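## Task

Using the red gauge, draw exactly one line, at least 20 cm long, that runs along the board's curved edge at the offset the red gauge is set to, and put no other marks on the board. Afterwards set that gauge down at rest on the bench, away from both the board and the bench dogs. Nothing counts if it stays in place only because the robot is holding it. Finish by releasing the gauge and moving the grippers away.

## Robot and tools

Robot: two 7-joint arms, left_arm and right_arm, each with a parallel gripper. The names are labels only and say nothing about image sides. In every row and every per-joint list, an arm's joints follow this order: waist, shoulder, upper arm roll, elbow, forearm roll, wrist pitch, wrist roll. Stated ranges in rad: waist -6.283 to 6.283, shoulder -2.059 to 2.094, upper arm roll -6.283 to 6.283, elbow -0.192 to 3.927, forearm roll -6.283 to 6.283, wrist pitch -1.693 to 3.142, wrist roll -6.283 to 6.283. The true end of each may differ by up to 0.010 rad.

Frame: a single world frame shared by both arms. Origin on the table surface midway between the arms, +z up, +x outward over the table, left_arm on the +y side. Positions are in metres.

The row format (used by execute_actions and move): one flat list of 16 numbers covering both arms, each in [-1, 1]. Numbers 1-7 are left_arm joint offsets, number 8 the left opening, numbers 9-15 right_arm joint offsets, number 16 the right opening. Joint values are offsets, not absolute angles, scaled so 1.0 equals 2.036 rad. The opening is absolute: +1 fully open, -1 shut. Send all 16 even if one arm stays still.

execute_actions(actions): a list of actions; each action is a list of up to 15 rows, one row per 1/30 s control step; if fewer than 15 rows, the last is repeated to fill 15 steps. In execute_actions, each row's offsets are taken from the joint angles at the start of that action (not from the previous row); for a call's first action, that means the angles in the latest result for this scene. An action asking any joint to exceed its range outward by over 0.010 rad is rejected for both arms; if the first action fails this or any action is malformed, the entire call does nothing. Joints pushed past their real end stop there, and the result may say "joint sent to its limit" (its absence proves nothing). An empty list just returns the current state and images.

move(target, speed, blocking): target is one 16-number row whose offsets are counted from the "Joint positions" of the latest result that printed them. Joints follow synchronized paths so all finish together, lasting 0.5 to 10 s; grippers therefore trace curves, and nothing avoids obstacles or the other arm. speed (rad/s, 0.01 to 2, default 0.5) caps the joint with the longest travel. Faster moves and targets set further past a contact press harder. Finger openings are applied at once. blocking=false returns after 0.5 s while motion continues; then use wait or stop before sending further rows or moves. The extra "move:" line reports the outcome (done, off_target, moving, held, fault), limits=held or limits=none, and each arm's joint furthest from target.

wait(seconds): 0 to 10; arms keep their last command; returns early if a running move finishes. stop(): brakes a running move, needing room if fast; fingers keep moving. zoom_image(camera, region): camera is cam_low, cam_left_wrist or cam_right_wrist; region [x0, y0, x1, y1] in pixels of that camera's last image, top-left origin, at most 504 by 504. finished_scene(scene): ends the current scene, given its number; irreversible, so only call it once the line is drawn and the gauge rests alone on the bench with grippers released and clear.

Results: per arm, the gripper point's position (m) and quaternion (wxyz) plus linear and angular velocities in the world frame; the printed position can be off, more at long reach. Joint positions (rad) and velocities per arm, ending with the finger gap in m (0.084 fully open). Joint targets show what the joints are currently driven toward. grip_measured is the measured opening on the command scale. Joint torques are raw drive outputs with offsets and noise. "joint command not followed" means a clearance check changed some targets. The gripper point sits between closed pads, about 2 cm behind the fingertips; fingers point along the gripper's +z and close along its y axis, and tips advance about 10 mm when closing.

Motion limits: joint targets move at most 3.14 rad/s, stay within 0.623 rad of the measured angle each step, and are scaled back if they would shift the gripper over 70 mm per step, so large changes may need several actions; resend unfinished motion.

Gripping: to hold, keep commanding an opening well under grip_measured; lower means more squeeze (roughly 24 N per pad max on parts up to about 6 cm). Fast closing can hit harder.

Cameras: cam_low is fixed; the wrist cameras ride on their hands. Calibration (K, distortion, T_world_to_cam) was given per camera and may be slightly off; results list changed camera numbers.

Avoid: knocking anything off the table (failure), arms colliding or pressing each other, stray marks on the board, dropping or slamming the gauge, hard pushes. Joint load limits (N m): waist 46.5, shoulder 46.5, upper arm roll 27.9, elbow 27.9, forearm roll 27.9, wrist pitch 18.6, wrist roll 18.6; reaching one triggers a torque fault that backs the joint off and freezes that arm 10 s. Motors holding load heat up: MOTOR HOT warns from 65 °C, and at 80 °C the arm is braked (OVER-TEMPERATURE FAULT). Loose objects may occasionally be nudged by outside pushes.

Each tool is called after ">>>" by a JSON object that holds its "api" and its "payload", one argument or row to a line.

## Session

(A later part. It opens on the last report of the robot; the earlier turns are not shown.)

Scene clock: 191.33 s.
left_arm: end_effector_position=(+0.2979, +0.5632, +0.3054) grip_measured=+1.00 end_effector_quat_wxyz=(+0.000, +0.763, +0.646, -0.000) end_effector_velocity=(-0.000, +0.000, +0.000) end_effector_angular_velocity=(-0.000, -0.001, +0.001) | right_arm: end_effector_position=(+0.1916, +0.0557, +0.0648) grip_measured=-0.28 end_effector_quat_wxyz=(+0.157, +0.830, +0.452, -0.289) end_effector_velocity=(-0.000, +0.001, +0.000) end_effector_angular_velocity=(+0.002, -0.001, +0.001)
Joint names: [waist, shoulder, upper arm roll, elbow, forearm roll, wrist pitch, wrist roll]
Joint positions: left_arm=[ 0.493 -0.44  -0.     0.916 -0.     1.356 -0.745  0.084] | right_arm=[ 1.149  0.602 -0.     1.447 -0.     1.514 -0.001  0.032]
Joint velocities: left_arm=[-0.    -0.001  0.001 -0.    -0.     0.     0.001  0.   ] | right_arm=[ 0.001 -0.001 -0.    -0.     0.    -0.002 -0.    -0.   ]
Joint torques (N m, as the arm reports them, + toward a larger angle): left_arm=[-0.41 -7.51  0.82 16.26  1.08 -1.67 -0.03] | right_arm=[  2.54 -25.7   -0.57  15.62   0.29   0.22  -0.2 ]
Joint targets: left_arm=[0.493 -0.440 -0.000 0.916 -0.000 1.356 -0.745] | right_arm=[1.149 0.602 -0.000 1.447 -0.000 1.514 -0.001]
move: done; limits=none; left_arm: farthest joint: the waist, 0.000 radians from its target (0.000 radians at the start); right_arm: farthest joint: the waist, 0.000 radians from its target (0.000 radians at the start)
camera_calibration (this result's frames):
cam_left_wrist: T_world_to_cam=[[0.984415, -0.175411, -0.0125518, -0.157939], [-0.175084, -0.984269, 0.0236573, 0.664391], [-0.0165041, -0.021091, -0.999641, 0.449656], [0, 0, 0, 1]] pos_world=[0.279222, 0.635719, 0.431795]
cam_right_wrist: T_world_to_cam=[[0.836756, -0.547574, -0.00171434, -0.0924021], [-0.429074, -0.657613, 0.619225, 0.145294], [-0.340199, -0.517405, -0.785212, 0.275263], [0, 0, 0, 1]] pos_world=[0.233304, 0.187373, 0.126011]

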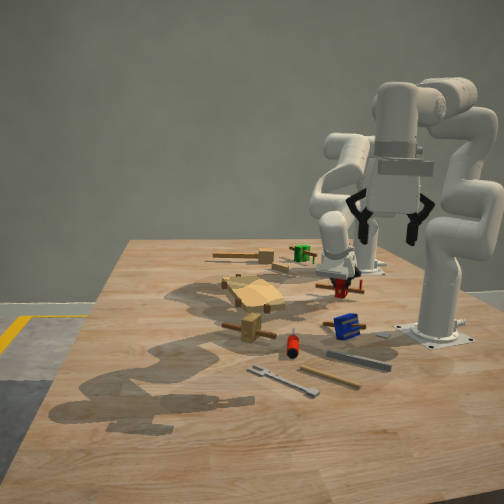

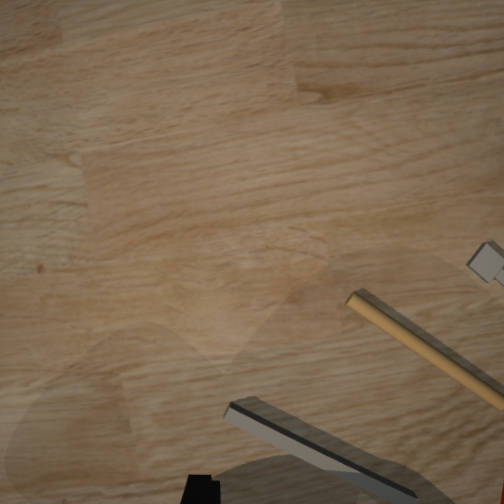

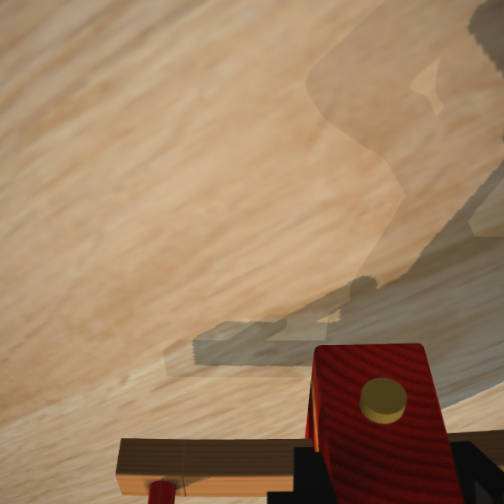

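>>> {"api": "move", "payload": {
  "target": [0,0,0,0,0,0,0,1, 0,0.0043,0,0,0,-0.0043,0,-1],
  "speed": 0.02
}}

Scene clock: 194.73 s.
left_arm: end_effector_position=(+0.2979, +0.5632, +0.3054) grip_measured=+1.00 end_effector_quat_wxyz=(+0.000, +0.763, +0.646, -0.000) end_effector_velocity=(-0.000, +0.000, -0.000) end_effector_angular_velocity=(-0.001, +0.001, +0.000) | right_arm: end_effector_position=(+0.1918, +0.0560, +0.0603) grip_measured=-0.28 end_effector_quat_wxyz=(+0.157, +0.830, +0.452, -0.289) end_effector_velocity=(+0.000, +0.001, -0.000) end_effector_angular_velocity=(+0.001, -0.001, +0.000)
Joint names: [waist, shoulder, upper arm roll, elbow, forearm roll, wrist pitch, wrist roll]
Joint positions: left_arm=[ 0.493 -0.44  -0.     0.916 -0.     1.356 -0.745  0.084] | right_arm=[ 1.149  0.611 -0.     1.447 -0.     1.505 -0.001  0.032]
Joint velocities: left_arm=[ 0.001  0.001  0.    -0.     0.     0.     0.    -0.   ] | right_arm=[ 0.     0.001 -0.     0.001  0.    -0.002  0.    -0.   ]
Joint torques (N m, as the arm reports them, + toward a larger angle): left_arm=[-0.24 -7.6   0.77 16.28  1.25 -1.69 -0.05] | right_arm=[  2.5  -26.03  -0.6   15.6    0.37   0.31  -0.17]
Joint targets: left_arm=[0.493 -0.440 -0.000 0.916 -0.000 1.356 -0.745] | right_arm=[1.149 0.611 -0.000 1.447 -0.000 1.505 -0.001]
move: done; limits=none; left_arm: farthest joint: the waist, 0.000 radians from its target (0.000 radians at the start); right_arm: farthest joint: the waist, 0.000 radians from its target (0.000 radians at the start)
camera_calibration (this result's frames):
cam_left_wrist: T_world_to_cam=[[0.984415, -0.175411, -0.0125517, -0.157939], [-0.175084, -0.984269, 0.0236572, 0.664391], [-0.016504, -0.0210909, -0.999641, 0.449656], [0, 0, 0, 1]] pos_world=[0.279222, 0.635719, 0.431795]
cam_right_wrist: T_world_to_cam=[[0.836758, -0.54757, -0.00171109, -0.0924091], [-0.429042, -0.657567, 0.619297, 0.148307], [-0.340234, -0.517467, -0.785155, 0.271946], [0, 0, 0, 1]] pos_world=[0.233479, 0.187645, 0.121516]

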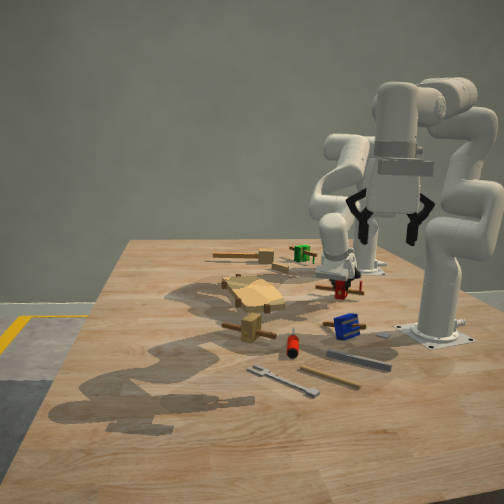

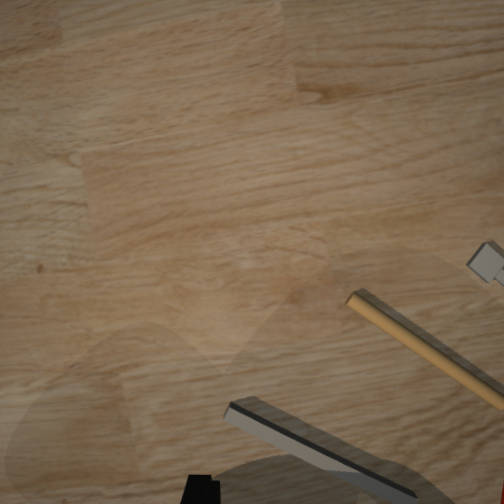

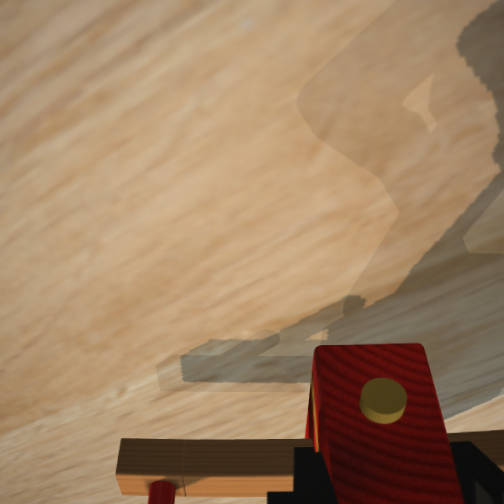

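>>> {"api": "execute_actions", "payload": {
  "actions": [
    [[0,0,0,0,0,0,0,1,0,0.002,0,0,0,-0.002,0,-1]]
  ]
}}

>>> {"api": "execute_actions", "payload": {
  "actions": [
    [[0,0,0,0,0,0,0,1,0,0,0,0,0,0,0,0.2]],
    [[0,0,0,0,0,0,0,1,0,-0.05,0,0,0,0.05,0,0.2]]
  ]
}}

>>> {"api": "move", "payload": {
  "target": [0,0,0,0,0,0,0,1, 0,-0.300,0,-0.364,0,-0.393,-0.771,1],
  "speed": 1.2
}}

Scene clock: 201.13 s.
left_arm: end_effector_position=(+0.2979, +0.5632, +0.3054) grip_measured=+1.00 end_effector_quat_wxyz=(+0.000, +0.763, +0.646, -0.000) end_effector_velocity=(+0.000, -0.000, +0.000) end_effector_angular_velocity=(+0.001, +0.000, -0.001) | right_arm: end_effector_position=(+0.1919, +0.0561, +0.0582) grip_measured=-0.28 end_effector_quat_wxyz=(+0.157, +0.830, +0.452, -0.289) end_effector_velocity=(+0.000, +0.000, -0.000) end_effector_angular_velocity=(+0.000, -0.001, +0.001)
Joint names: [waist, shoulder, upper arm roll, elbow, forearm roll, wrist pitch, wrist roll]
Joint positions: left_arm=[ 0.493 -0.44  -0.     0.916 -0.     1.356 -0.745  0.084] | right_arm=[ 1.149  0.615 -0.     1.447 -0.     1.501 -0.001  0.032]
Joint velocities: left_arm=[-0.001 -0.    -0.    -0.     0.001 -0.    -0.     0.   ] | right_arm=[ 0.     0.001  0.     0.001 -0.001 -0.001 -0.    -0.   ]
Joint torques (N m, as the arm reports them, + toward a larger angle): left_arm=[-0.45 -7.89  0.96 16.45  1.02 -1.67 -0.18] | right_arm=[  2.55 -25.81  -0.6   15.66   0.33   0.32  -0.2 ]
Joint targets: left_arm=[0.493 -0.440 -0.000 0.916 -0.000 1.356 -0.745] | right_arm=[1.149 0.615 -0.000 1.447 -0.000 1.501 -0.001]
camera_calibration (this result's frames):
cam_left_wrist: T_world_to_cam=[[0.984415, -0.175411, -0.0125517, -0.157939], [-0.175084, -0.984269, 0.0236573, 0.664391], [-0.0165041, -0.021091, -0.999641, 0.449656], [0, 0, 0, 1]] pos_world=[0.279222, 0.635719, 0.431795]
cam_right_wrist: T_world_to_cam=[[0.836757, -0.547571, -0.00170925, -0.0924134], [-0.429071, -0.657606, 0.619236, 0.149739], [-0.3402, -0.517417, -0.785203, 0.270417], [0, 0, 0, 1]] pos_world=[0.233572, 0.187784, 0.119451]

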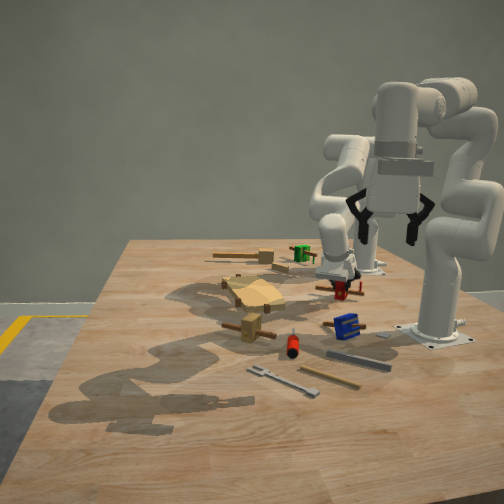

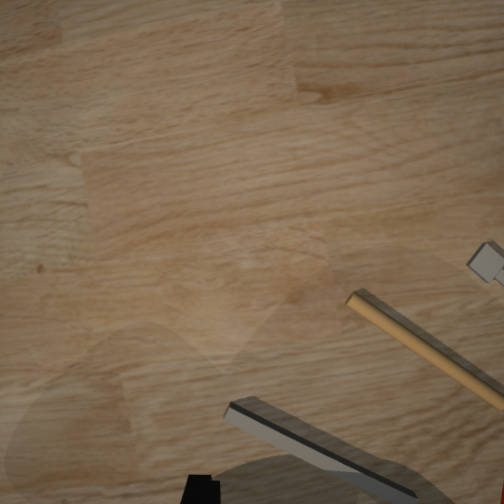

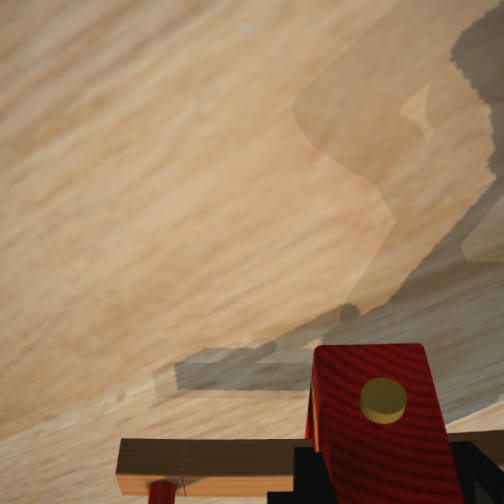

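Scene clock: 202.13 s.
left_arm: end_effector_position=(+0.2979, +0.5632, +0.3054) grip_measured=+1.00 end_effector_quat_wxyz=(+0.000, +0.763, +0.646, -0.000) end_effector_velocity=(+0.001, -0.001, +0.000) end_effector_angular_velocity=(+0.001, +0.001, -0.004) | right_arm: end_effector_position=(+0.1881, +0.0503, +0.1097) grip_measured=+0.19 end_effector_quat_wxyz=(+0.157, +0.829, +0.452, -0.290) end_effector_velocity=(+0.004, +0.006, +0.009) end_effector_angular_velocity=(+0.021, -0.014, +0.000)
Joint names: [waist, shoulder, upper arm roll, elbow, forearm roll, wrist pitch, wrist roll]
Joint positions: left_arm=[ 0.493 -0.44  -0.     0.916 -0.     1.356 -0.745  0.084] | right_arm=[ 1.149  0.515 -0.     1.445 -0.     1.603 -0.001  0.052]
Joint velocities: left_arm=[-0.002  0.    -0.001  0.     0.001  0.     0.    -0.   ] | right_arm=[ 0.001 -0.013 -0.001  0.014  0.     0.001  0.     0.   ]
Joint torques (N m, as the arm reports them, + toward a larger angle): left_arm=[ 0.04 -7.71  0.32 16.51  1.04 -1.67 -0.03] | right_arm=[  2.47 -24.88  -0.61  15.95   0.26   0.08  -0.19]
Joint targets: left_arm=[0.493 -0.440 -0.000 0.916 -0.000 1.356 -0.745] | right_arm=[1.149 0.513 -0.000 1.447 -0.000 1.603 -0.001]
camera_calibration (this result's frames):
cam_left_wrist: T_world_to_cam=[[0.984415, -0.175411, -0.0125516, -0.157939], [-0.175083, -0.984269, 0.0236573, 0.664391], [-0.0165039, -0.021091, -0.999641, 0.449656], [0, 0, 0, 1]] pos_world=[0.279222, 0.635719, 0.431795]
cam_right_wrist: T_world_to_cam=[[0.836786, -0.547528, -0.0017571, -0.0923157], [-0.428167, -0.65636, 0.62118, 0.111991], [-0.341267, -0.519042, -0.783666, 0.306644], [0, 0, 0, 1]] pos_world=[0.229847, 0.182122, 0.170578]

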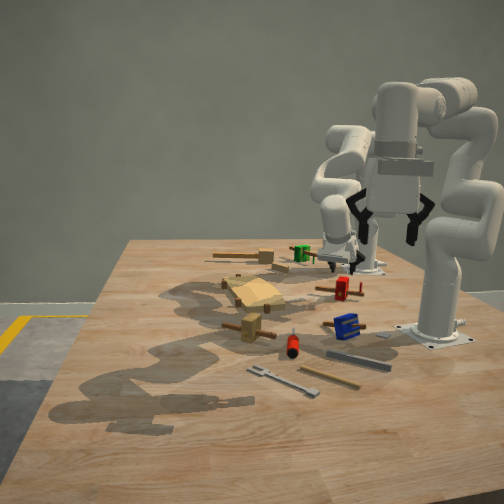

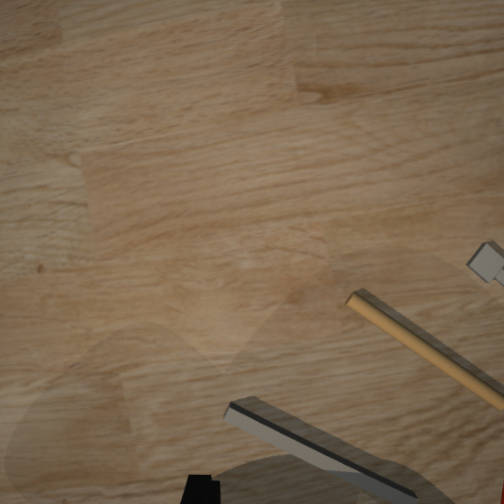

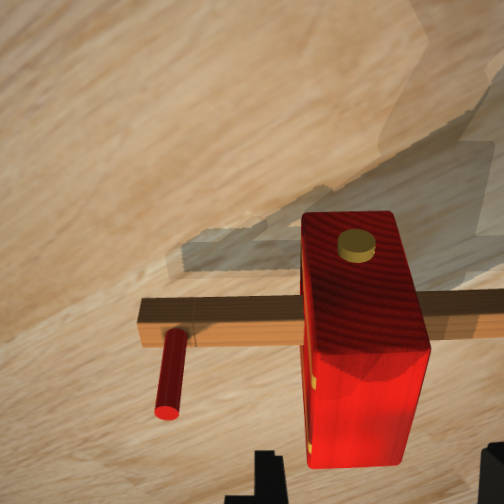

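Scene clock: 204.17 s.
left_arm: end_effector_position=(+0.2979, +0.5632, +0.3054) grip_measured=+1.00 end_effector_quat_wxyz=(+0.000, +0.763, +0.646, -0.000) end_effector_velocity=(+0.001, -0.001, +0.000) end_effector_angular_velocity=(+0.001, -0.000, -0.002) | right_arm: end_effector_position=(+0.1802, +0.0382, +0.1291) grip_measured=+1.00 end_effector_quat_wxyz=(-0.000, +0.284, +0.959, -0.001) end_effector_velocity=(+0.000, -0.000, +0.000) end_effector_angular_velocity=(+0.000, -0.000, +0.001)
Joint names: [waist, shoulder, upper arm roll, elbow, forearm roll, wrist pitch, wrist roll]
Joint positions: left_arm=[ 0.493 -0.44  -0.     0.916 -0.     1.356 -0.745  0.084] | right_arm=[ 1.149 -0.096 -0.     0.705 -0.     0.803 -1.57   0.084]
Joint velocities: left_arm=[-0.001 -0.    -0.001  0.001 -0.     0.     0.     0.   ] | right_arm=[-0.001 -0.002 -0.    -0.001 -0.     0.    -0.002  0.   ]
Joint torques (N m, as the arm reports them, + toward a larger angle): left_arm=[-0.2  -8.03  0.7  16.16  0.95 -1.93 -0.11] | right_arm=[  2.7  -14.61  -0.37  16.69   0.36  -1.93  -0.19]
Joint targets: left_arm=[0.493 -0.440 -0.000 0.916 -0.000 1.356 -0.745] | right_arm=[1.149 -0.096 -0.000 0.704 -0.000 0.803 -1.571]
move: done; limits=none; left_arm: farthest joint: the waist, 0.000 radians from its target (0.000 radians at the start); right_arm: farthest joint: the elbow, 0.001 radians from its target (0.741 radians at the start)
camera_calibration (this result's frames):
cam_left_wrist: T_world_to_cam=[[0.984415, -0.175411, -0.0125515, -0.157939], [-0.175083, -0.984269, 0.0236573, 0.664391], [-0.0165038, -0.021091, -0.999641, 0.449656], [0, 0, 0, 1]] pos_world=[0.279222, 0.635719, 0.431795]
cam_right_wrist: T_world_to_cam=[[0.546879, 0.837184, -0.0068377, -0.0923217], [0.837197, -0.5469, -0.00158076, -0.0632358], [-0.00506292, -0.00486001, -0.999975, 0.260586], [0, 0, 0, 1]] pos_world=[0.104749, 0.0439731, 0.259849]

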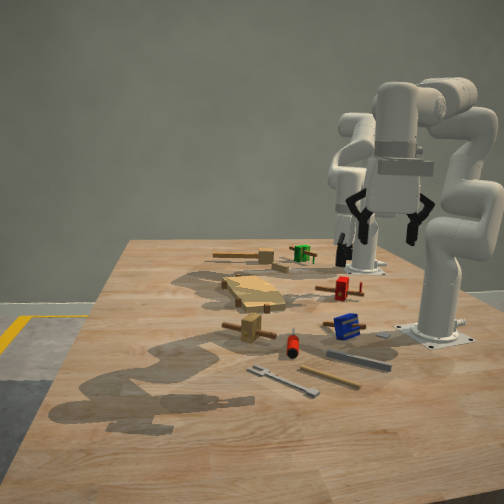

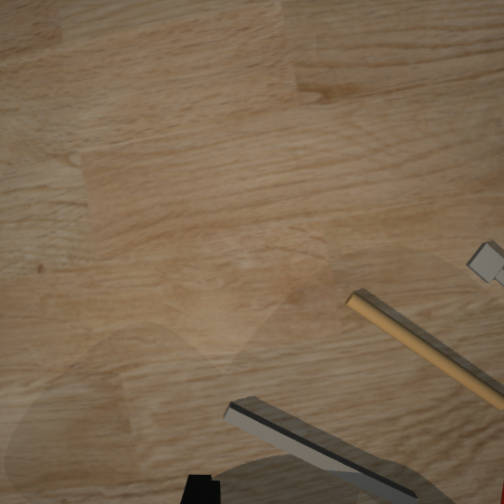

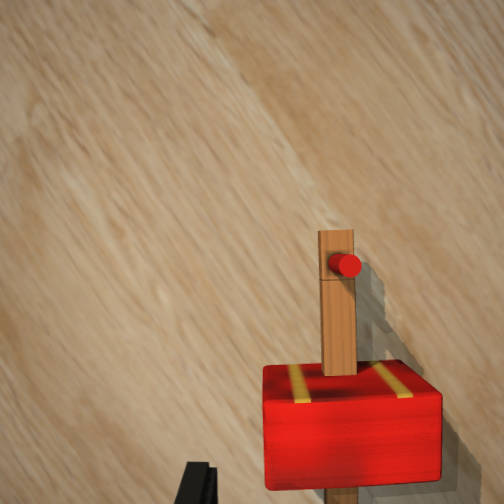

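>>> {"api": "move", "payload": {
  "target": [0,0,0,0,0,0,0,1, 0,0.0796,0,-0.0314,0,-0.112,0,0.8],
  "speed": 0.3
}}

>>> {"api": "execute_actions", "payload": {
  "actions": [
    [[0,0,0,0,0,0,0,1,0,0,0,0,0,0,0,0.3]],
    [[0,0,0,0,0,0,0,1,0,0,0,0,0,0,0,-1]]
  ]
}}

>>> {"api": "move", "payload": {
  "target": [0,0,0,0,0,0,0,1, 0,-0.0796,0,0.0314,0,0.112,0.3,-1],
  "speed": 0.6
}}

Scene clock: 210.33 s.
left_arm: end_effector_position=(+0.2979, +0.5632, +0.3054) grip_measured=+1.00 end_effector_quat_wxyz=(+0.000, +0.763, +0.646, -0.000) end_effector_velocity=(-0.000, -0.000, +0.000) end_effector_angular_velocity=(+0.001, +0.001, -0.001) | right_arm: end_effector_position=(+0.1801, +0.0379, +0.0592) grip_measured=+0.80 end_effector_quat_wxyz=(+0.000, +0.284, +0.959, +0.000) end_effector_velocity=(-0.001, -0.002, -0.003) end_effector_angular_velocity=(-0.006, +0.004, -0.001)
Joint names: [waist, shoulder, upper arm roll, elbow, forearm roll, wrist pitch, wrist roll]
Joint positions: left_arm=[ 0.493 -0.44  -0.     0.916 -0.     1.356 -0.745  0.084] | right_arm=[ 1.149  0.066 -0.     0.641 -0.     0.575 -1.57   0.077]
Joint velocities: left_arm=[-0.001 -0.    -0.     0.     0.001  0.001  0.     0.   ] | right_arm=[-0.     0.003  0.    -0.004  0.    -0.     0.    -0.   ]
Joint torques (N m, as the arm reports them, + toward a larger angle): left_arm=[ 0.17 -7.51  0.9  16.33  0.9  -1.8  -0.11] | right_arm=[  2.36 -16.19  -0.26  14.69   0.29  -1.85  -0.22]
Joint targets: left_arm=[0.493 -0.440 -0.000 0.916 -0.000 1.356 -0.745] | right_arm=[1.149 0.066 -0.000 0.641 -0.000 0.575 -1.570]
move: done; limits=none; left_arm: farthest joint: the waist, 0.000 radians from its target (0.000 radians at the start); right_arm: farthest joint: the waist, 0.000 radians from its target (0.000 radians at the start)
camera_calibration (this result's frames):
cam_left_wrist: T_world_to_cam=[[0.984415, -0.175411, -0.0125517, -0.157939], [-0.175084, -0.984269, 0.0236573, 0.664391], [-0.016504, -0.021091, -0.999641, 0.449656], [0, 0, 0, 1]] pos_world=[0.279222, 0.635719, 0.431795]
cam_right_wrist: T_world_to_cam=[[0.546899, 0.837188, -0.0041915, -0.0926228], [0.837191, -0.546908, -0.00153145, -0.0633643], [-0.00357448, -0.00267154, -0.99999, 0.190336], [0, 0, 0, 1]] pos_world=[0.104384, 0.0433967, 0.189848]

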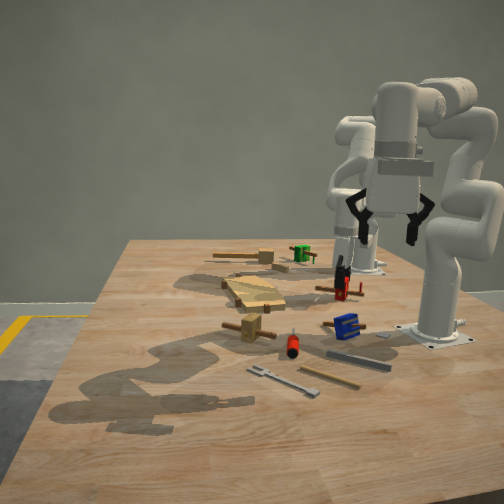

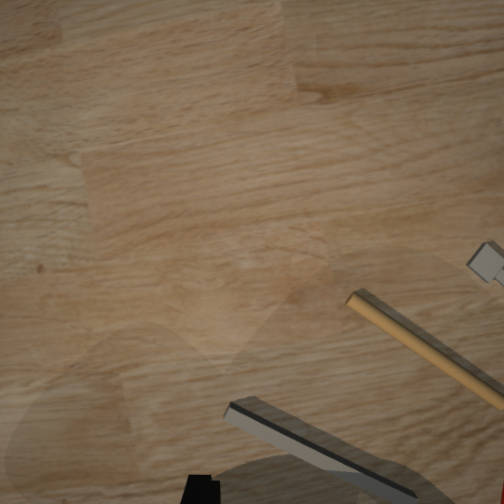

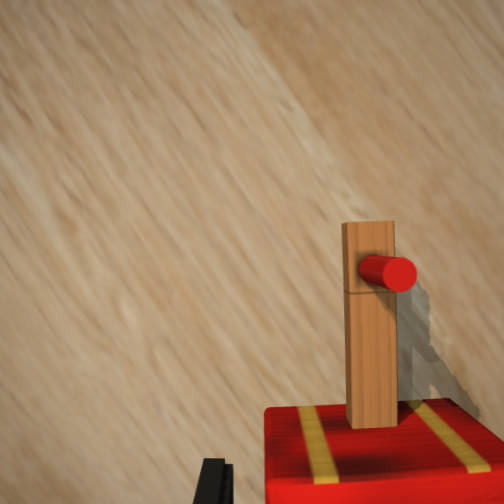

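Scene clock: 211.33 s.
left_arm: end_effector_position=(+0.2979, +0.5632, +0.3054) grip_measured=+1.00 end_effector_quat_wxyz=(+0.000, +0.763, +0.646, -0.000) end_effector_velocity=(+0.000, -0.000, -0.000) end_effector_angular_velocity=(-0.001, -0.000, -0.000) | right_arm: end_effector_position=(+0.1801, +0.0380, +0.0593) grip_measured=+0.41 end_effector_quat_wxyz=(+0.000, +0.284, +0.959, +0.000) end_effector_velocity=(-0.000, -0.000, -0.000) end_effector_angular_velocity=(-0.000, -0.000, +0.001)
Joint names: [waist, shoulder, upper arm roll, elbow, forearm roll, wrist pitch, wrist roll]
Joint positions: left_arm=[ 0.493 -0.44  -0.     0.916 -0.     1.356 -0.745  0.084] | right_arm=[ 1.149  0.066 -0.     0.641 -0.     0.575 -1.57   0.061]
Joint velocities: left_arm=[-0.001  0.    -0.001 -0.    -0.001 -0.    -0.001  0.   ] | right_arm=[ 0.001 -0.    -0.    -0.    -0.     0.    -0.    -0.   ]
Joint torques (N m, as the arm reports them, + toward a larger angle): left_arm=[ 0.14 -7.45  0.52 16.28  0.94 -1.73 -0.21] | right_arm=[  2.48 -15.53  -0.26  14.51   0.23  -1.76  -0.24]
Joint targets: left_arm=[0.493 -0.440 -0.000 0.916 -0.000 1.356 -0.745] | right_arm=[1.149 0.066 -0.000 0.641 -0.000 0.575 -1.570]
camera_calibration (this result's frames):
cam_left_wrist: T_world_to_cam=[[0.984415, -0.175411, -0.0125518, -0.157938], [-0.175084, -0.984269, 0.0236573, 0.664391], [-0.0165041, -0.021091, -0.999641, 0.449656], [0, 0, 0, 1]] pos_world=[0.279222, 0.635719, 0.431795]
cam_right_wrist: T_world_to_cam=[[0.546929, 0.83717, -0.0038689, -0.0927562], [0.837172, -0.546937, -0.00153042, -0.0633737], [-0.00339727, -0.00240191, -0.999991, 0.190396], [0, 0, 0, 1]] pos_world=[0.104433, 0.0434486, 0.189939]

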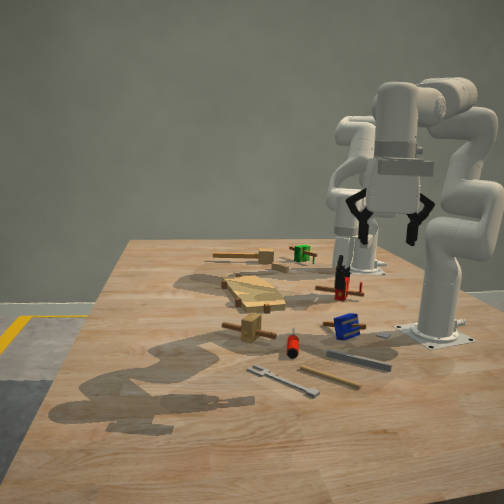

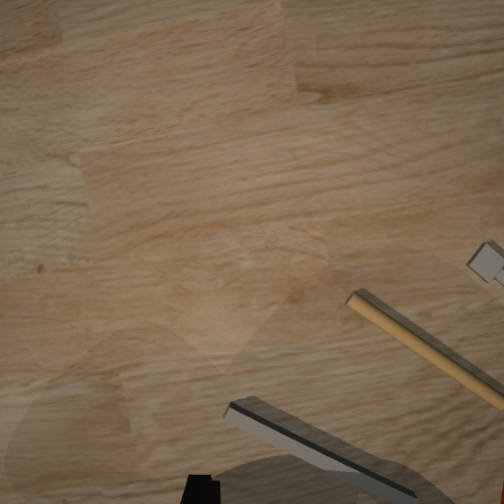

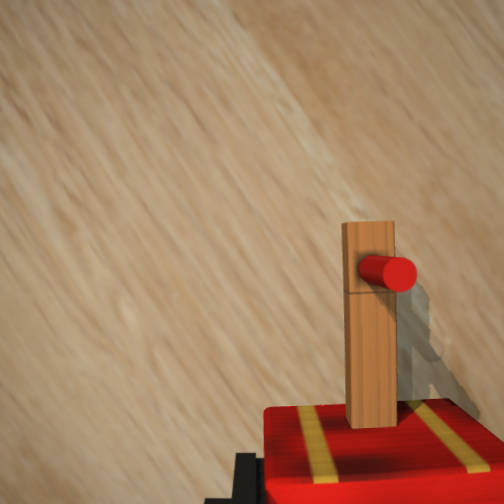

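Scene clock: 212.93 s.
left_arm: end_effector_position=(+0.2979, +0.5632, +0.3054) grip_measured=+1.00 end_effector_quat_wxyz=(+0.000, +0.763, +0.646, -0.000) end_effector_velocity=(-0.000, +0.000, +0.000) end_effector_angular_velocity=(+0.000, -0.000, +0.001) | right_arm: end_effector_position=(+0.1804, +0.0383, +0.1294) grip_measured=+0.41 end_effector_quat_wxyz=(-0.000, +0.559, +0.829, -0.001) end_effector_velocity=(+0.000, -0.000, +0.001) end_effector_angular_velocity=(+0.000, -0.000, -0.002)
Joint names: [waist, shoulder, upper arm roll, elbow, forearm roll, wrist pitch, wrist roll]
Joint positions: left_arm=[ 0.493 -0.44  -0.     0.916 -0.     1.356 -0.745  0.084] | right_arm=[ 1.149 -0.096 -0.     0.705 -0.     0.803 -0.96   0.061]
Joint velocities: left_arm=[ 0.001 -0.    -0.     0.    -0.     0.     0.    -0.   ] | right_arm=[-0.001 -0.002 -0.     0.    -0.     0.001  0.002  0.   ]
Joint torques (N m, as the arm reports them, + toward a larger angle): left_arm=[-0.2  -7.39  0.72 16.22  1.03 -1.64 -0.16] | right_arm=[  2.49 -14.97  -0.35  17.16   0.29  -2.09  -0.17]
Joint targets: left_arm=[0.493 -0.440 -0.000 0.916 -0.000 1.356 -0.745] | right_arm=[1.149 -0.096 -0.000 0.705 -0.000 0.803 -0.960]
move: done; limits=none; left_arm: farthest joint: the waist, 0.000 radians from its target (0.000 radians at the start); right_arm: farthest joint: the wrist roll, 0.001 radians from its target (0.611 radians at the start)
camera_calibration (this result's frames):
cam_left_wrist: T_world_to_cam=[[0.984415, -0.175412, -0.0125519, -0.157938], [-0.175084, -0.984269, 0.0236575, 0.664391], [-0.0165042, -0.0210912, -0.999641, 0.449656], [0, 0, 0, 1]] pos_world=[0.279222, 0.635719, 0.431794]
cam_right_wrist: T_world_to_cam=[[0.928061, 0.37238, -0.00594926, -0.143528], [0.372383, -0.928079, -0.00063031, 0.03507], [-0.0057561, -0.00163044, -0.999982, 0.260825], [0, 0, 0, 1]] pos_world=[0.121645, 0.0864199, 0.259989]

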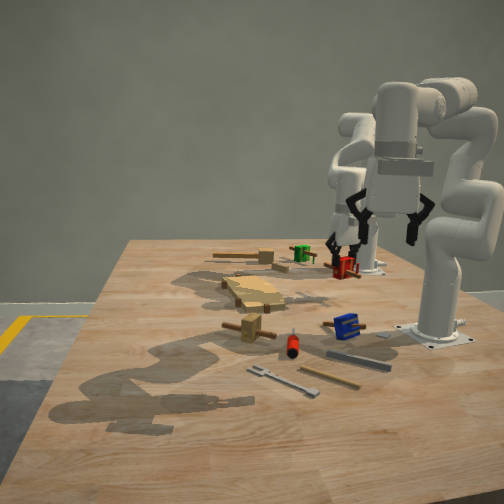

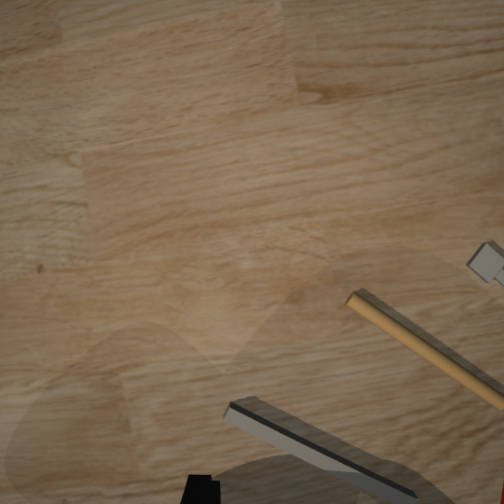

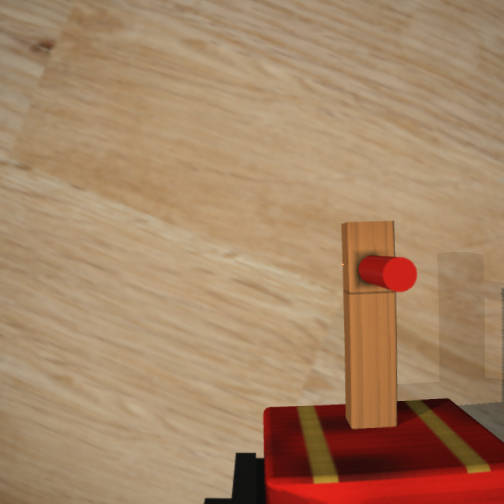

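>>> {"api": "move", "payload": {
  "target": [0,0,0,0,0,0,0,1, -0.3301,0.110,0,0.0747,0,-0.0363,0.4536,-1],
  "speed": 0.6
}}

>>> {"api": "zoom_image", "payload": {
  "camera": "cam_low",
  "region": [210,230,310,310]
}}

Scene clock: 224.50 s.
left_arm: end_effector_position=(+0.2979, +0.5632, +0.3054) grip_measured=+1.00 end_effector_quat_wxyz=(+0.000, +0.763, +0.646, -0.000) end_effector_velocity=(-0.000, +0.001, +0.000) end_effector_angular_velocity=(+0.001, -0.001, +0.000) | right_arm: end_effector_position=(+0.3910, -0.1529, +0.0957) grip_measured=+0.41 end_effector_quat_wxyz=(-0.000, +0.984, +0.180, +0.000) end_effector_velocity=(+0.000, -0.004, -0.001) end_effector_angular_velocity=(-0.002, +0.003, -0.010)
Joint names: [waist, shoulder, upper arm roll, elbow, forearm roll, wrist pitch, wrist roll]
Joint positions: left_arm=[ 0.493 -0.44  -0.     0.916 -0.     1.356 -0.745  0.084] | right_arm=[ 0.477  0.128 -0.     0.857 -0.     0.729 -0.037  0.061]
Joint velocities: left_arm=[ 0.    -0.     0.001  0.001  0.001 -0.001  0.001 -0.   ] | right_arm=[-0.004  0.002 -0.004 -0.001 -0.001  0.001  0.002  0.   ]
Joint torques (N m, as the arm reports them, + toward a larger angle): left_arm=[-0.15 -7.43  0.7  16.35  0.81 -1.71 -0.15] | right_arm=[  2.45 -18.6   -0.21  16.72   0.18  -2.06  -0.13]
Joint targets: left_arm=[0.493 -0.440 -0.000 0.916 -0.000 1.356 -0.745] | right_arm=[0.477 0.128 -0.000 0.857 -0.000 0.729 -0.037]
move: done; limits=none; left_arm: farthest joint: the waist, 0.000 radians from its target (0.000 radians at the start); right_arm: farthest joint: the waist, 0.000 radians from its target (0.672 radians at the start)
camera_calibration (this result's frames):
cam_left_wrist: T_world_to_cam=[[0.984415, -0.175412, -0.0125521, -0.157938], [-0.175084, -0.984269, 0.0236576, 0.664391], [-0.0165044, -0.0210912, -0.999641, 0.449656], [0, 0, 0, 1]] pos_world=[0.279222, 0.635719, 0.431794]
cam_right_wrist: T_world_to_cam=[[0.35058, -0.936522, -0.00455053, -0.24244], [-0.936533, -0.350575, -0.00203748, 0.379365], [0.000312845, 0.00497602, -0.999988, 0.226747], [0, 0, 0, 1]] pos_world=[0.440211, -0.0951824, 0.226414]

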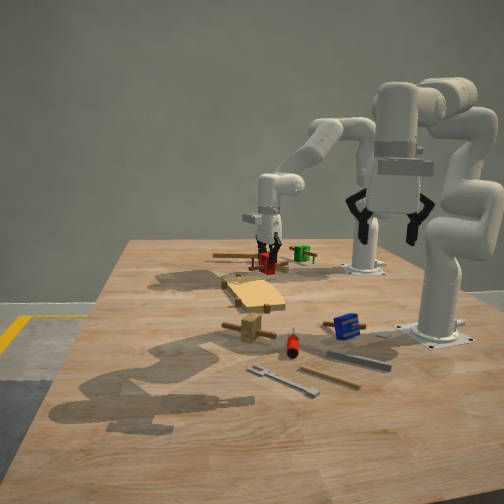

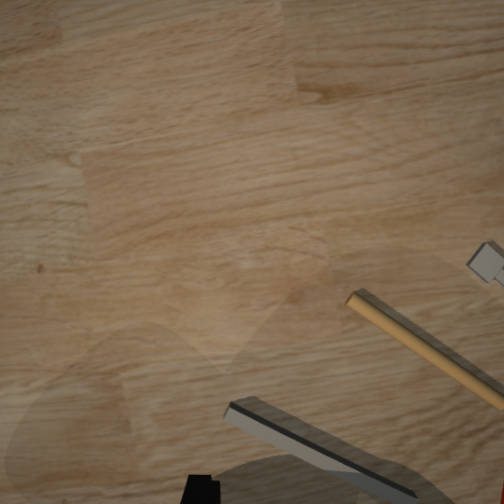

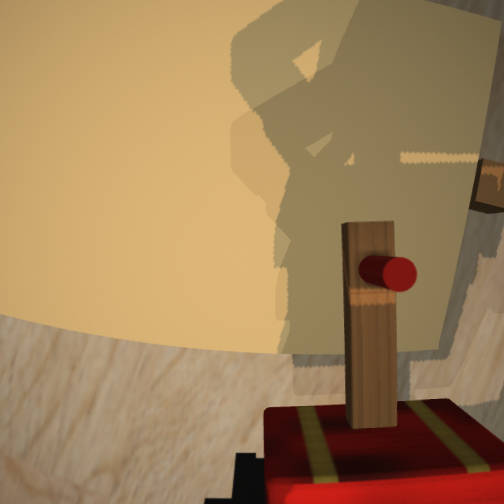

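Region (210, 230, 310, 310) of cam_low's 504x504 image, scaled by 5.040, with more detail than that image has; it fills the top 403 rows of this view, and the rest is white.

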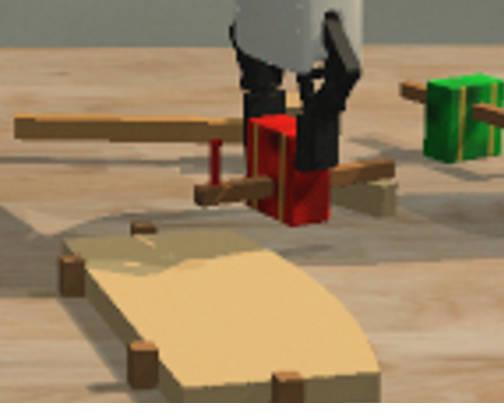

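>>> {"api": "move", "payload": {
  "target": [0,0,0,0,0,0,0,1, 0,0.034,0,0.0115,0,-0.0225,0,-1],
  "speed": 0.07
}}

>>> {"api": "zoom_image", "payload": {
  "camera": "cam_low",
  "region": [230,245,290,295]
}}

Scene clock: 230.77 s.
left_arm: end_effector_position=(+0.2979, +0.5632, +0.3054) grip_measured=+1.00 end_effector_quat_wxyz=(+0.000, +0.763, +0.646, -0.000) end_effector_velocity=(-0.000, +0.001, +0.000) end_effector_angular_velocity=(+0.002, -0.001, +0.001) | right_arm: end_effector_position=(+0.4003, -0.1497, +0.0761) grip_measured=+0.41 end_effector_quat_wxyz=(-0.000, +0.984, +0.180, +0.000) end_effector_velocity=(+0.001, +0.001, -0.000) end_effector_angular_velocity=(+0.000, -0.002, +0.002)
Joint names: [waist, shoulder, upper arm roll, elbow, forearm roll, wrist pitch, wrist roll]
Joint positions: left_arm=[ 0.493 -0.44  -0.     0.916 -0.     1.356 -0.745  0.084] | right_arm=[ 0.477  0.197 -0.     0.88  -0.     0.683 -0.037  0.061]
Joint velocities: left_arm=[ 0.001 -0.001  0.     0.     0.001 -0.001 -0.    -0.   ] | right_arm=[ 0.002  0.002  0.     0.002 -0.    -0.002  0.    -0.   ]
Joint torques (N m, as the arm reports them, + toward a larger angle): left_arm=[-0.38 -7.63  0.7  16.21  1.17 -1.74 -0.2 ] | right_arm=[  2.64 -19.57  -0.33  16.23   0.07  -2.06  -0.21]
Joint targets: left_arm=[0.493 -0.440 -0.000 0.916 -0.000 1.356 -0.745] | right_arm=[0.477 0.197 -0.000 0.880 -0.000 0.683 -0.037]
move: done; limits=none; left_arm: farthest joint: the waist, 0.000 radians from its target (0.000 radians at the start); right_arm: farthest joint: the shoulder, 0.001 radians from its target (0.069 radians at the start)
camera_calibration (this result's frames):
cam_left_wrist: T_world_to_cam=[[0.984415, -0.175412, -0.012552, -0.157938], [-0.175084, -0.984269, 0.0236578, 0.66439], [-0.0165044, -0.0210914, -0.999641, 0.449656], [0, 0, 0, 1]] pos_world=[0.279222, 0.635719, 0.431794]
cam_right_wrist: T_world_to_cam=[[0.350569, -0.936526, -0.00454176, -0.242857], [-0.936537, -0.350562, -0.0022362, 0.389173], [0.000502088, 0.00503746, -0.999987, 0.207036], [0, 0, 0, 1]] pos_world=[0.449508, -0.0920555, 0.206801]

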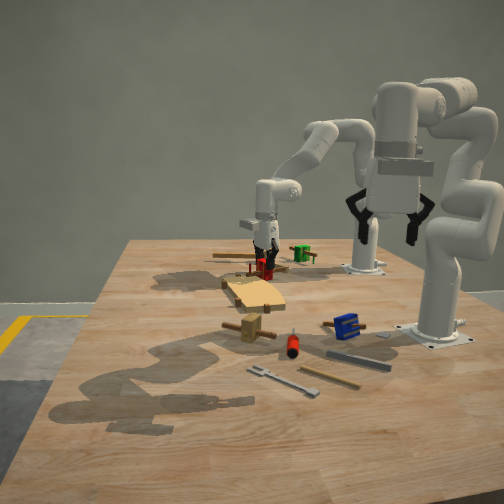

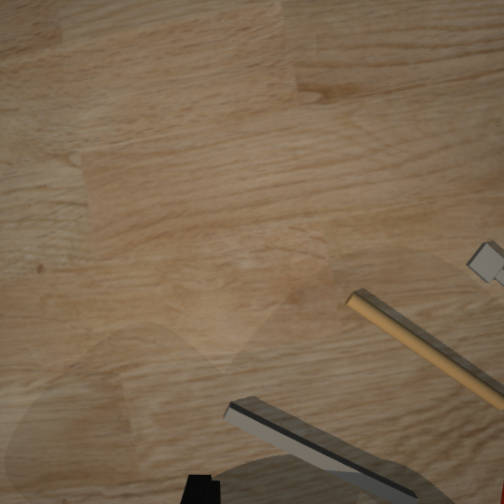

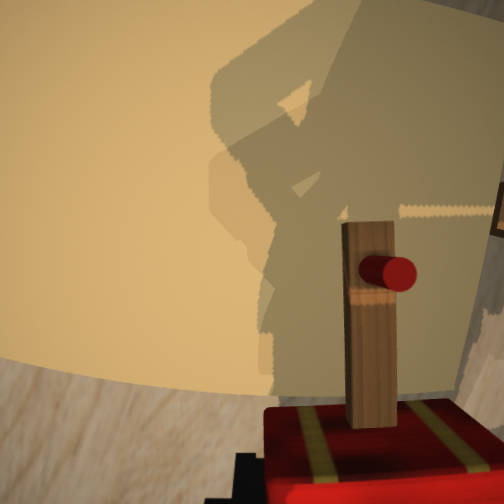

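Region (230, 245, 290, 295) of cam_low's 504x504 image, scaled by 8.400, with more detail than that image has.

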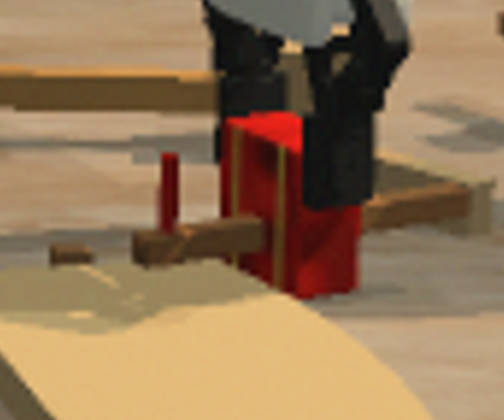

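>>> {"api": "move", "payload": {
  "target": [0,0,0,0,0,0,0,1, 0,0.0075,0,0.0071,0,-0.0004,0.007,-1],
  "speed": 0.02
}}

>>> {"api": "zoom_image", "payload": {
  "camera": "cam_right_wrist",
  "region": [240,360,500,460]
}}

Scene clock: 236.00 s.
left_arm: end_effector_position=(+0.2979, +0.5632, +0.3054) grip_measured=+1.00 end_effector_quat_wxyz=(+0.000, +0.763, +0.646, -0.000) end_effector_velocity=(+0.000, -0.000, +0.000) end_effector_angular_velocity=(+0.001, -0.000, -0.001) | right_arm: end_effector_position=(+0.4037, -0.1487, +0.0739) grip_measured=+0.41 end_effector_quat_wxyz=(+0.000, +0.985, +0.173, -0.000) end_effector_velocity=(+0.001, +0.001, +0.001) end_effector_angular_velocity=(+0.001, -0.004, +0.000)
Joint names: [waist, shoulder, upper arm roll, elbow, forearm roll, wrist pitch, wrist roll]
Joint positions: left_arm=[ 0.493 -0.44  -0.     0.916 -0.     1.356 -0.745  0.084] | right_arm=[ 0.477  0.212 -0.     0.894 -0.     0.683 -0.023  0.061]
Joint velocities: left_arm=[-0.002 -0.001 -0.    -0.     0.    -0.    -0.    -0.   ] | right_arm=[ 0.001  0.001 -0.     0.003 -0.001 -0.002  0.001 -0.   ]
Joint torques (N m, as the arm reports them, + toward a larger angle): left_arm=[-0.57 -7.64  0.84 16.23  1.23 -1.65  0.04] | right_arm=[  2.7  -20.17  -0.26  17.64   0.39  -3.42  -0.13]
Joint targets: left_arm=[0.493 -0.440 -0.000 0.916 -0.000 1.356 -0.745] | right_arm=[0.477 0.212 -0.000 0.895 -0.000 0.682 -0.022]
move: done; limits=none; left_arm: farthest joint: the waist, 0.000 radians from its target (0.000 radians at the start); right_arm: farthest joint: the wrist pitch, 0.001 radians from its target (0.001 radians at the start)
camera_calibration (this result's frames):
cam_left_wrist: T_world_to_cam=[[0.984415, -0.175411, -0.012552, -0.157938], [-0.175084, -0.984269, 0.0236578, 0.66439], [-0.0165044, -0.0210914, -0.999641, 0.449656], [0, 0, 0, 1]] pos_world=[0.279222, 0.635719, 0.431794]
cam_right_wrist: T_world_to_cam=[[0.337164, -0.941435, -0.00455249, -0.238358], [-0.941446, -0.337164, -0.000824502, 0.396549], [-0.000758722, 0.00456392, -0.999989, 0.205266], [0, 0, 0, 1]] pos_world=[0.45385, -0.0916334, 0.204506]

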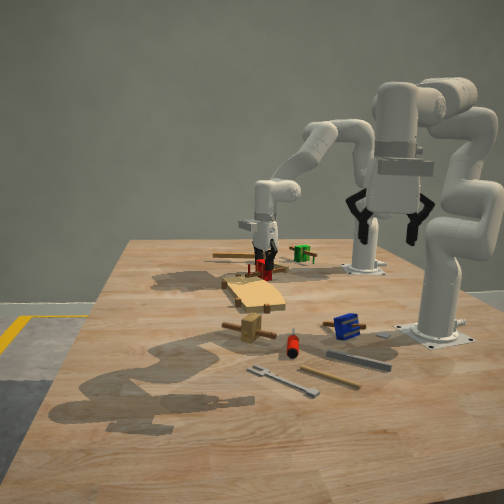

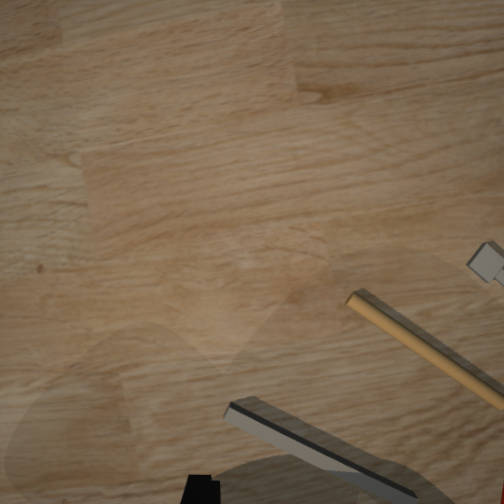

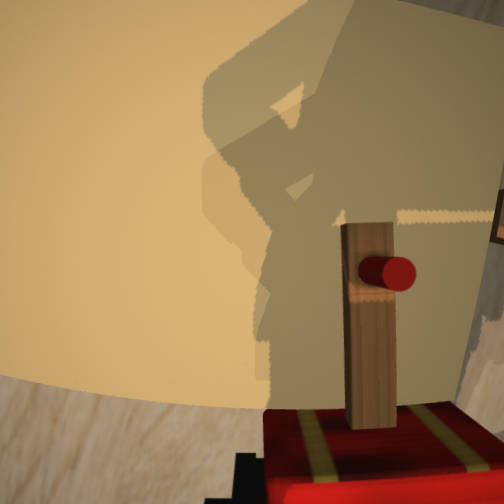

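Region (240, 360, 500, 460) of cam_right_wrist's 504x504 image, scaled by 1.938, with more detail than that image has; it fills the top 194 rows of this view, and the rest is white.

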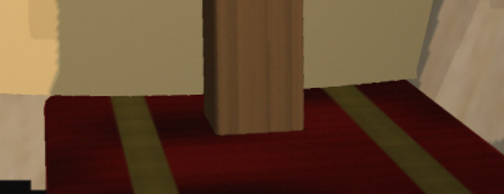

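>>> {"api": "move", "payload": {
  "target": [0,0,0,0,0,0,0,1, 0,0.0044,0,-0.0010,0,-0.0055,0,-1],
  "speed": 0.015
}}

>>> {"api": "zoom_image", "payload": {
  "camera": "cam_low",
  "region": [235,255,280,290]
}}

Scene clock: 242.17 s.
left_arm: end_effector_position=(+0.2979, +0.5632, +0.3054) grip_measured=+1.00 end_effector_quat_wxyz=(+0.000, +0.763, +0.646, -0.000) end_effector_velocity=(+0.001, -0.001, -0.000) end_effector_angular_velocity=(-0.001, +0.000, -0.001) | right_arm: end_effector_position=(+0.4039, -0.1484, +0.0700) grip_measured=+0.41 end_effector_quat_wxyz=(-0.000, +0.985, +0.173, -0.000) end_effector_velocity=(+0.000, -0.000, -0.000) end_effector_angular_velocity=(+0.000, -0.000, -0.001)
Joint names: [waist, shoulder, upper arm roll, elbow, forearm roll, wrist pitch, wrist roll]
Joint positions: left_arm=[ 0.493 -0.44  -0.     0.916 -0.     1.356 -0.745  0.084] | right_arm=[ 0.477  0.221  0.     0.892  0.     0.672 -0.023  0.061]
Joint velocities: left_arm=[-0.001 -0.    -0.001 -0.    -0.001  0.    -0.001 -0.   ] | right_arm=[-0.001  0.    -0.    -0.001 -0.    -0.001 -0.    -0.   ]
Joint torques (N m, as the arm reports them, + toward a larger angle): left_arm=[-0.11 -7.53  0.77 16.28  1.2  -1.85 -0.05] | right_arm=[  2.35 -19.99  -0.51  17.56   0.13  -3.51  -0.19]
Joint targets: left_arm=[0.493 -0.440 -0.000 0.916 -0.000 1.356 -0.745] | right_arm=[0.477 0.221 -0.000 0.892 -0.000 0.672 -0.023]
move: done; limits=none; left_arm: farthest joint: the waist, 0.000 radians from its target (0.000 radians at the start); right_arm: farthest joint: the waist, 0.000 radians from its target (0.000 radians at the start)
camera_calibration (this result's frames):
cam_left_wrist: T_world_to_cam=[[0.984415, -0.175412, -0.012552, -0.157938], [-0.175084, -0.984269, 0.0236577, 0.66439], [-0.0165043, -0.0210913, -0.999641, 0.449656], [0, 0, 0, 1]] pos_world=[0.279222, 0.635719, 0.431794]
cam_right_wrist: T_world_to_cam=[[0.337401, -0.94135, -0.00460016, -0.238326], [-0.941361, -0.337398, -0.00148865, 0.396802], [-0.000150744, 0.00483268, -0.999988, 0.201161], [0, 0, 0, 1]] pos_world=[0.453976, -0.0914397, 0.200653]

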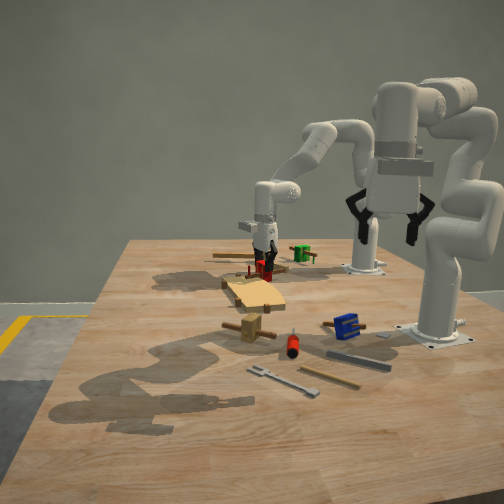

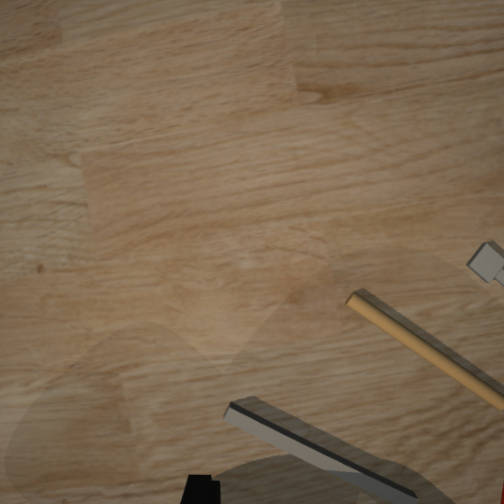

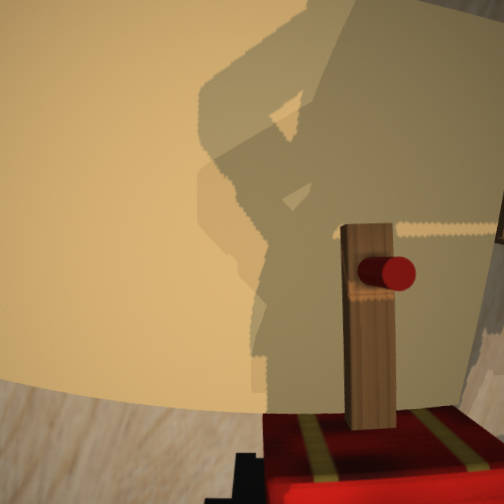

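Region (235, 255, 280, 290) of cam_low's 504x504 image, scaled by 11.200, with more detail than that image has.

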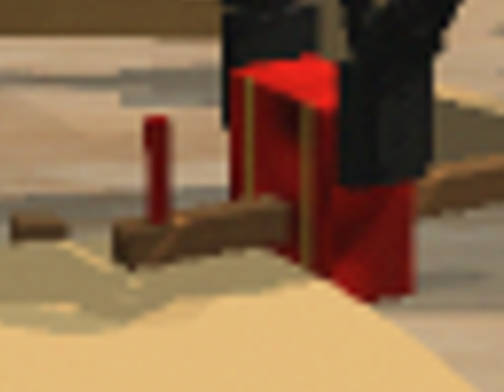

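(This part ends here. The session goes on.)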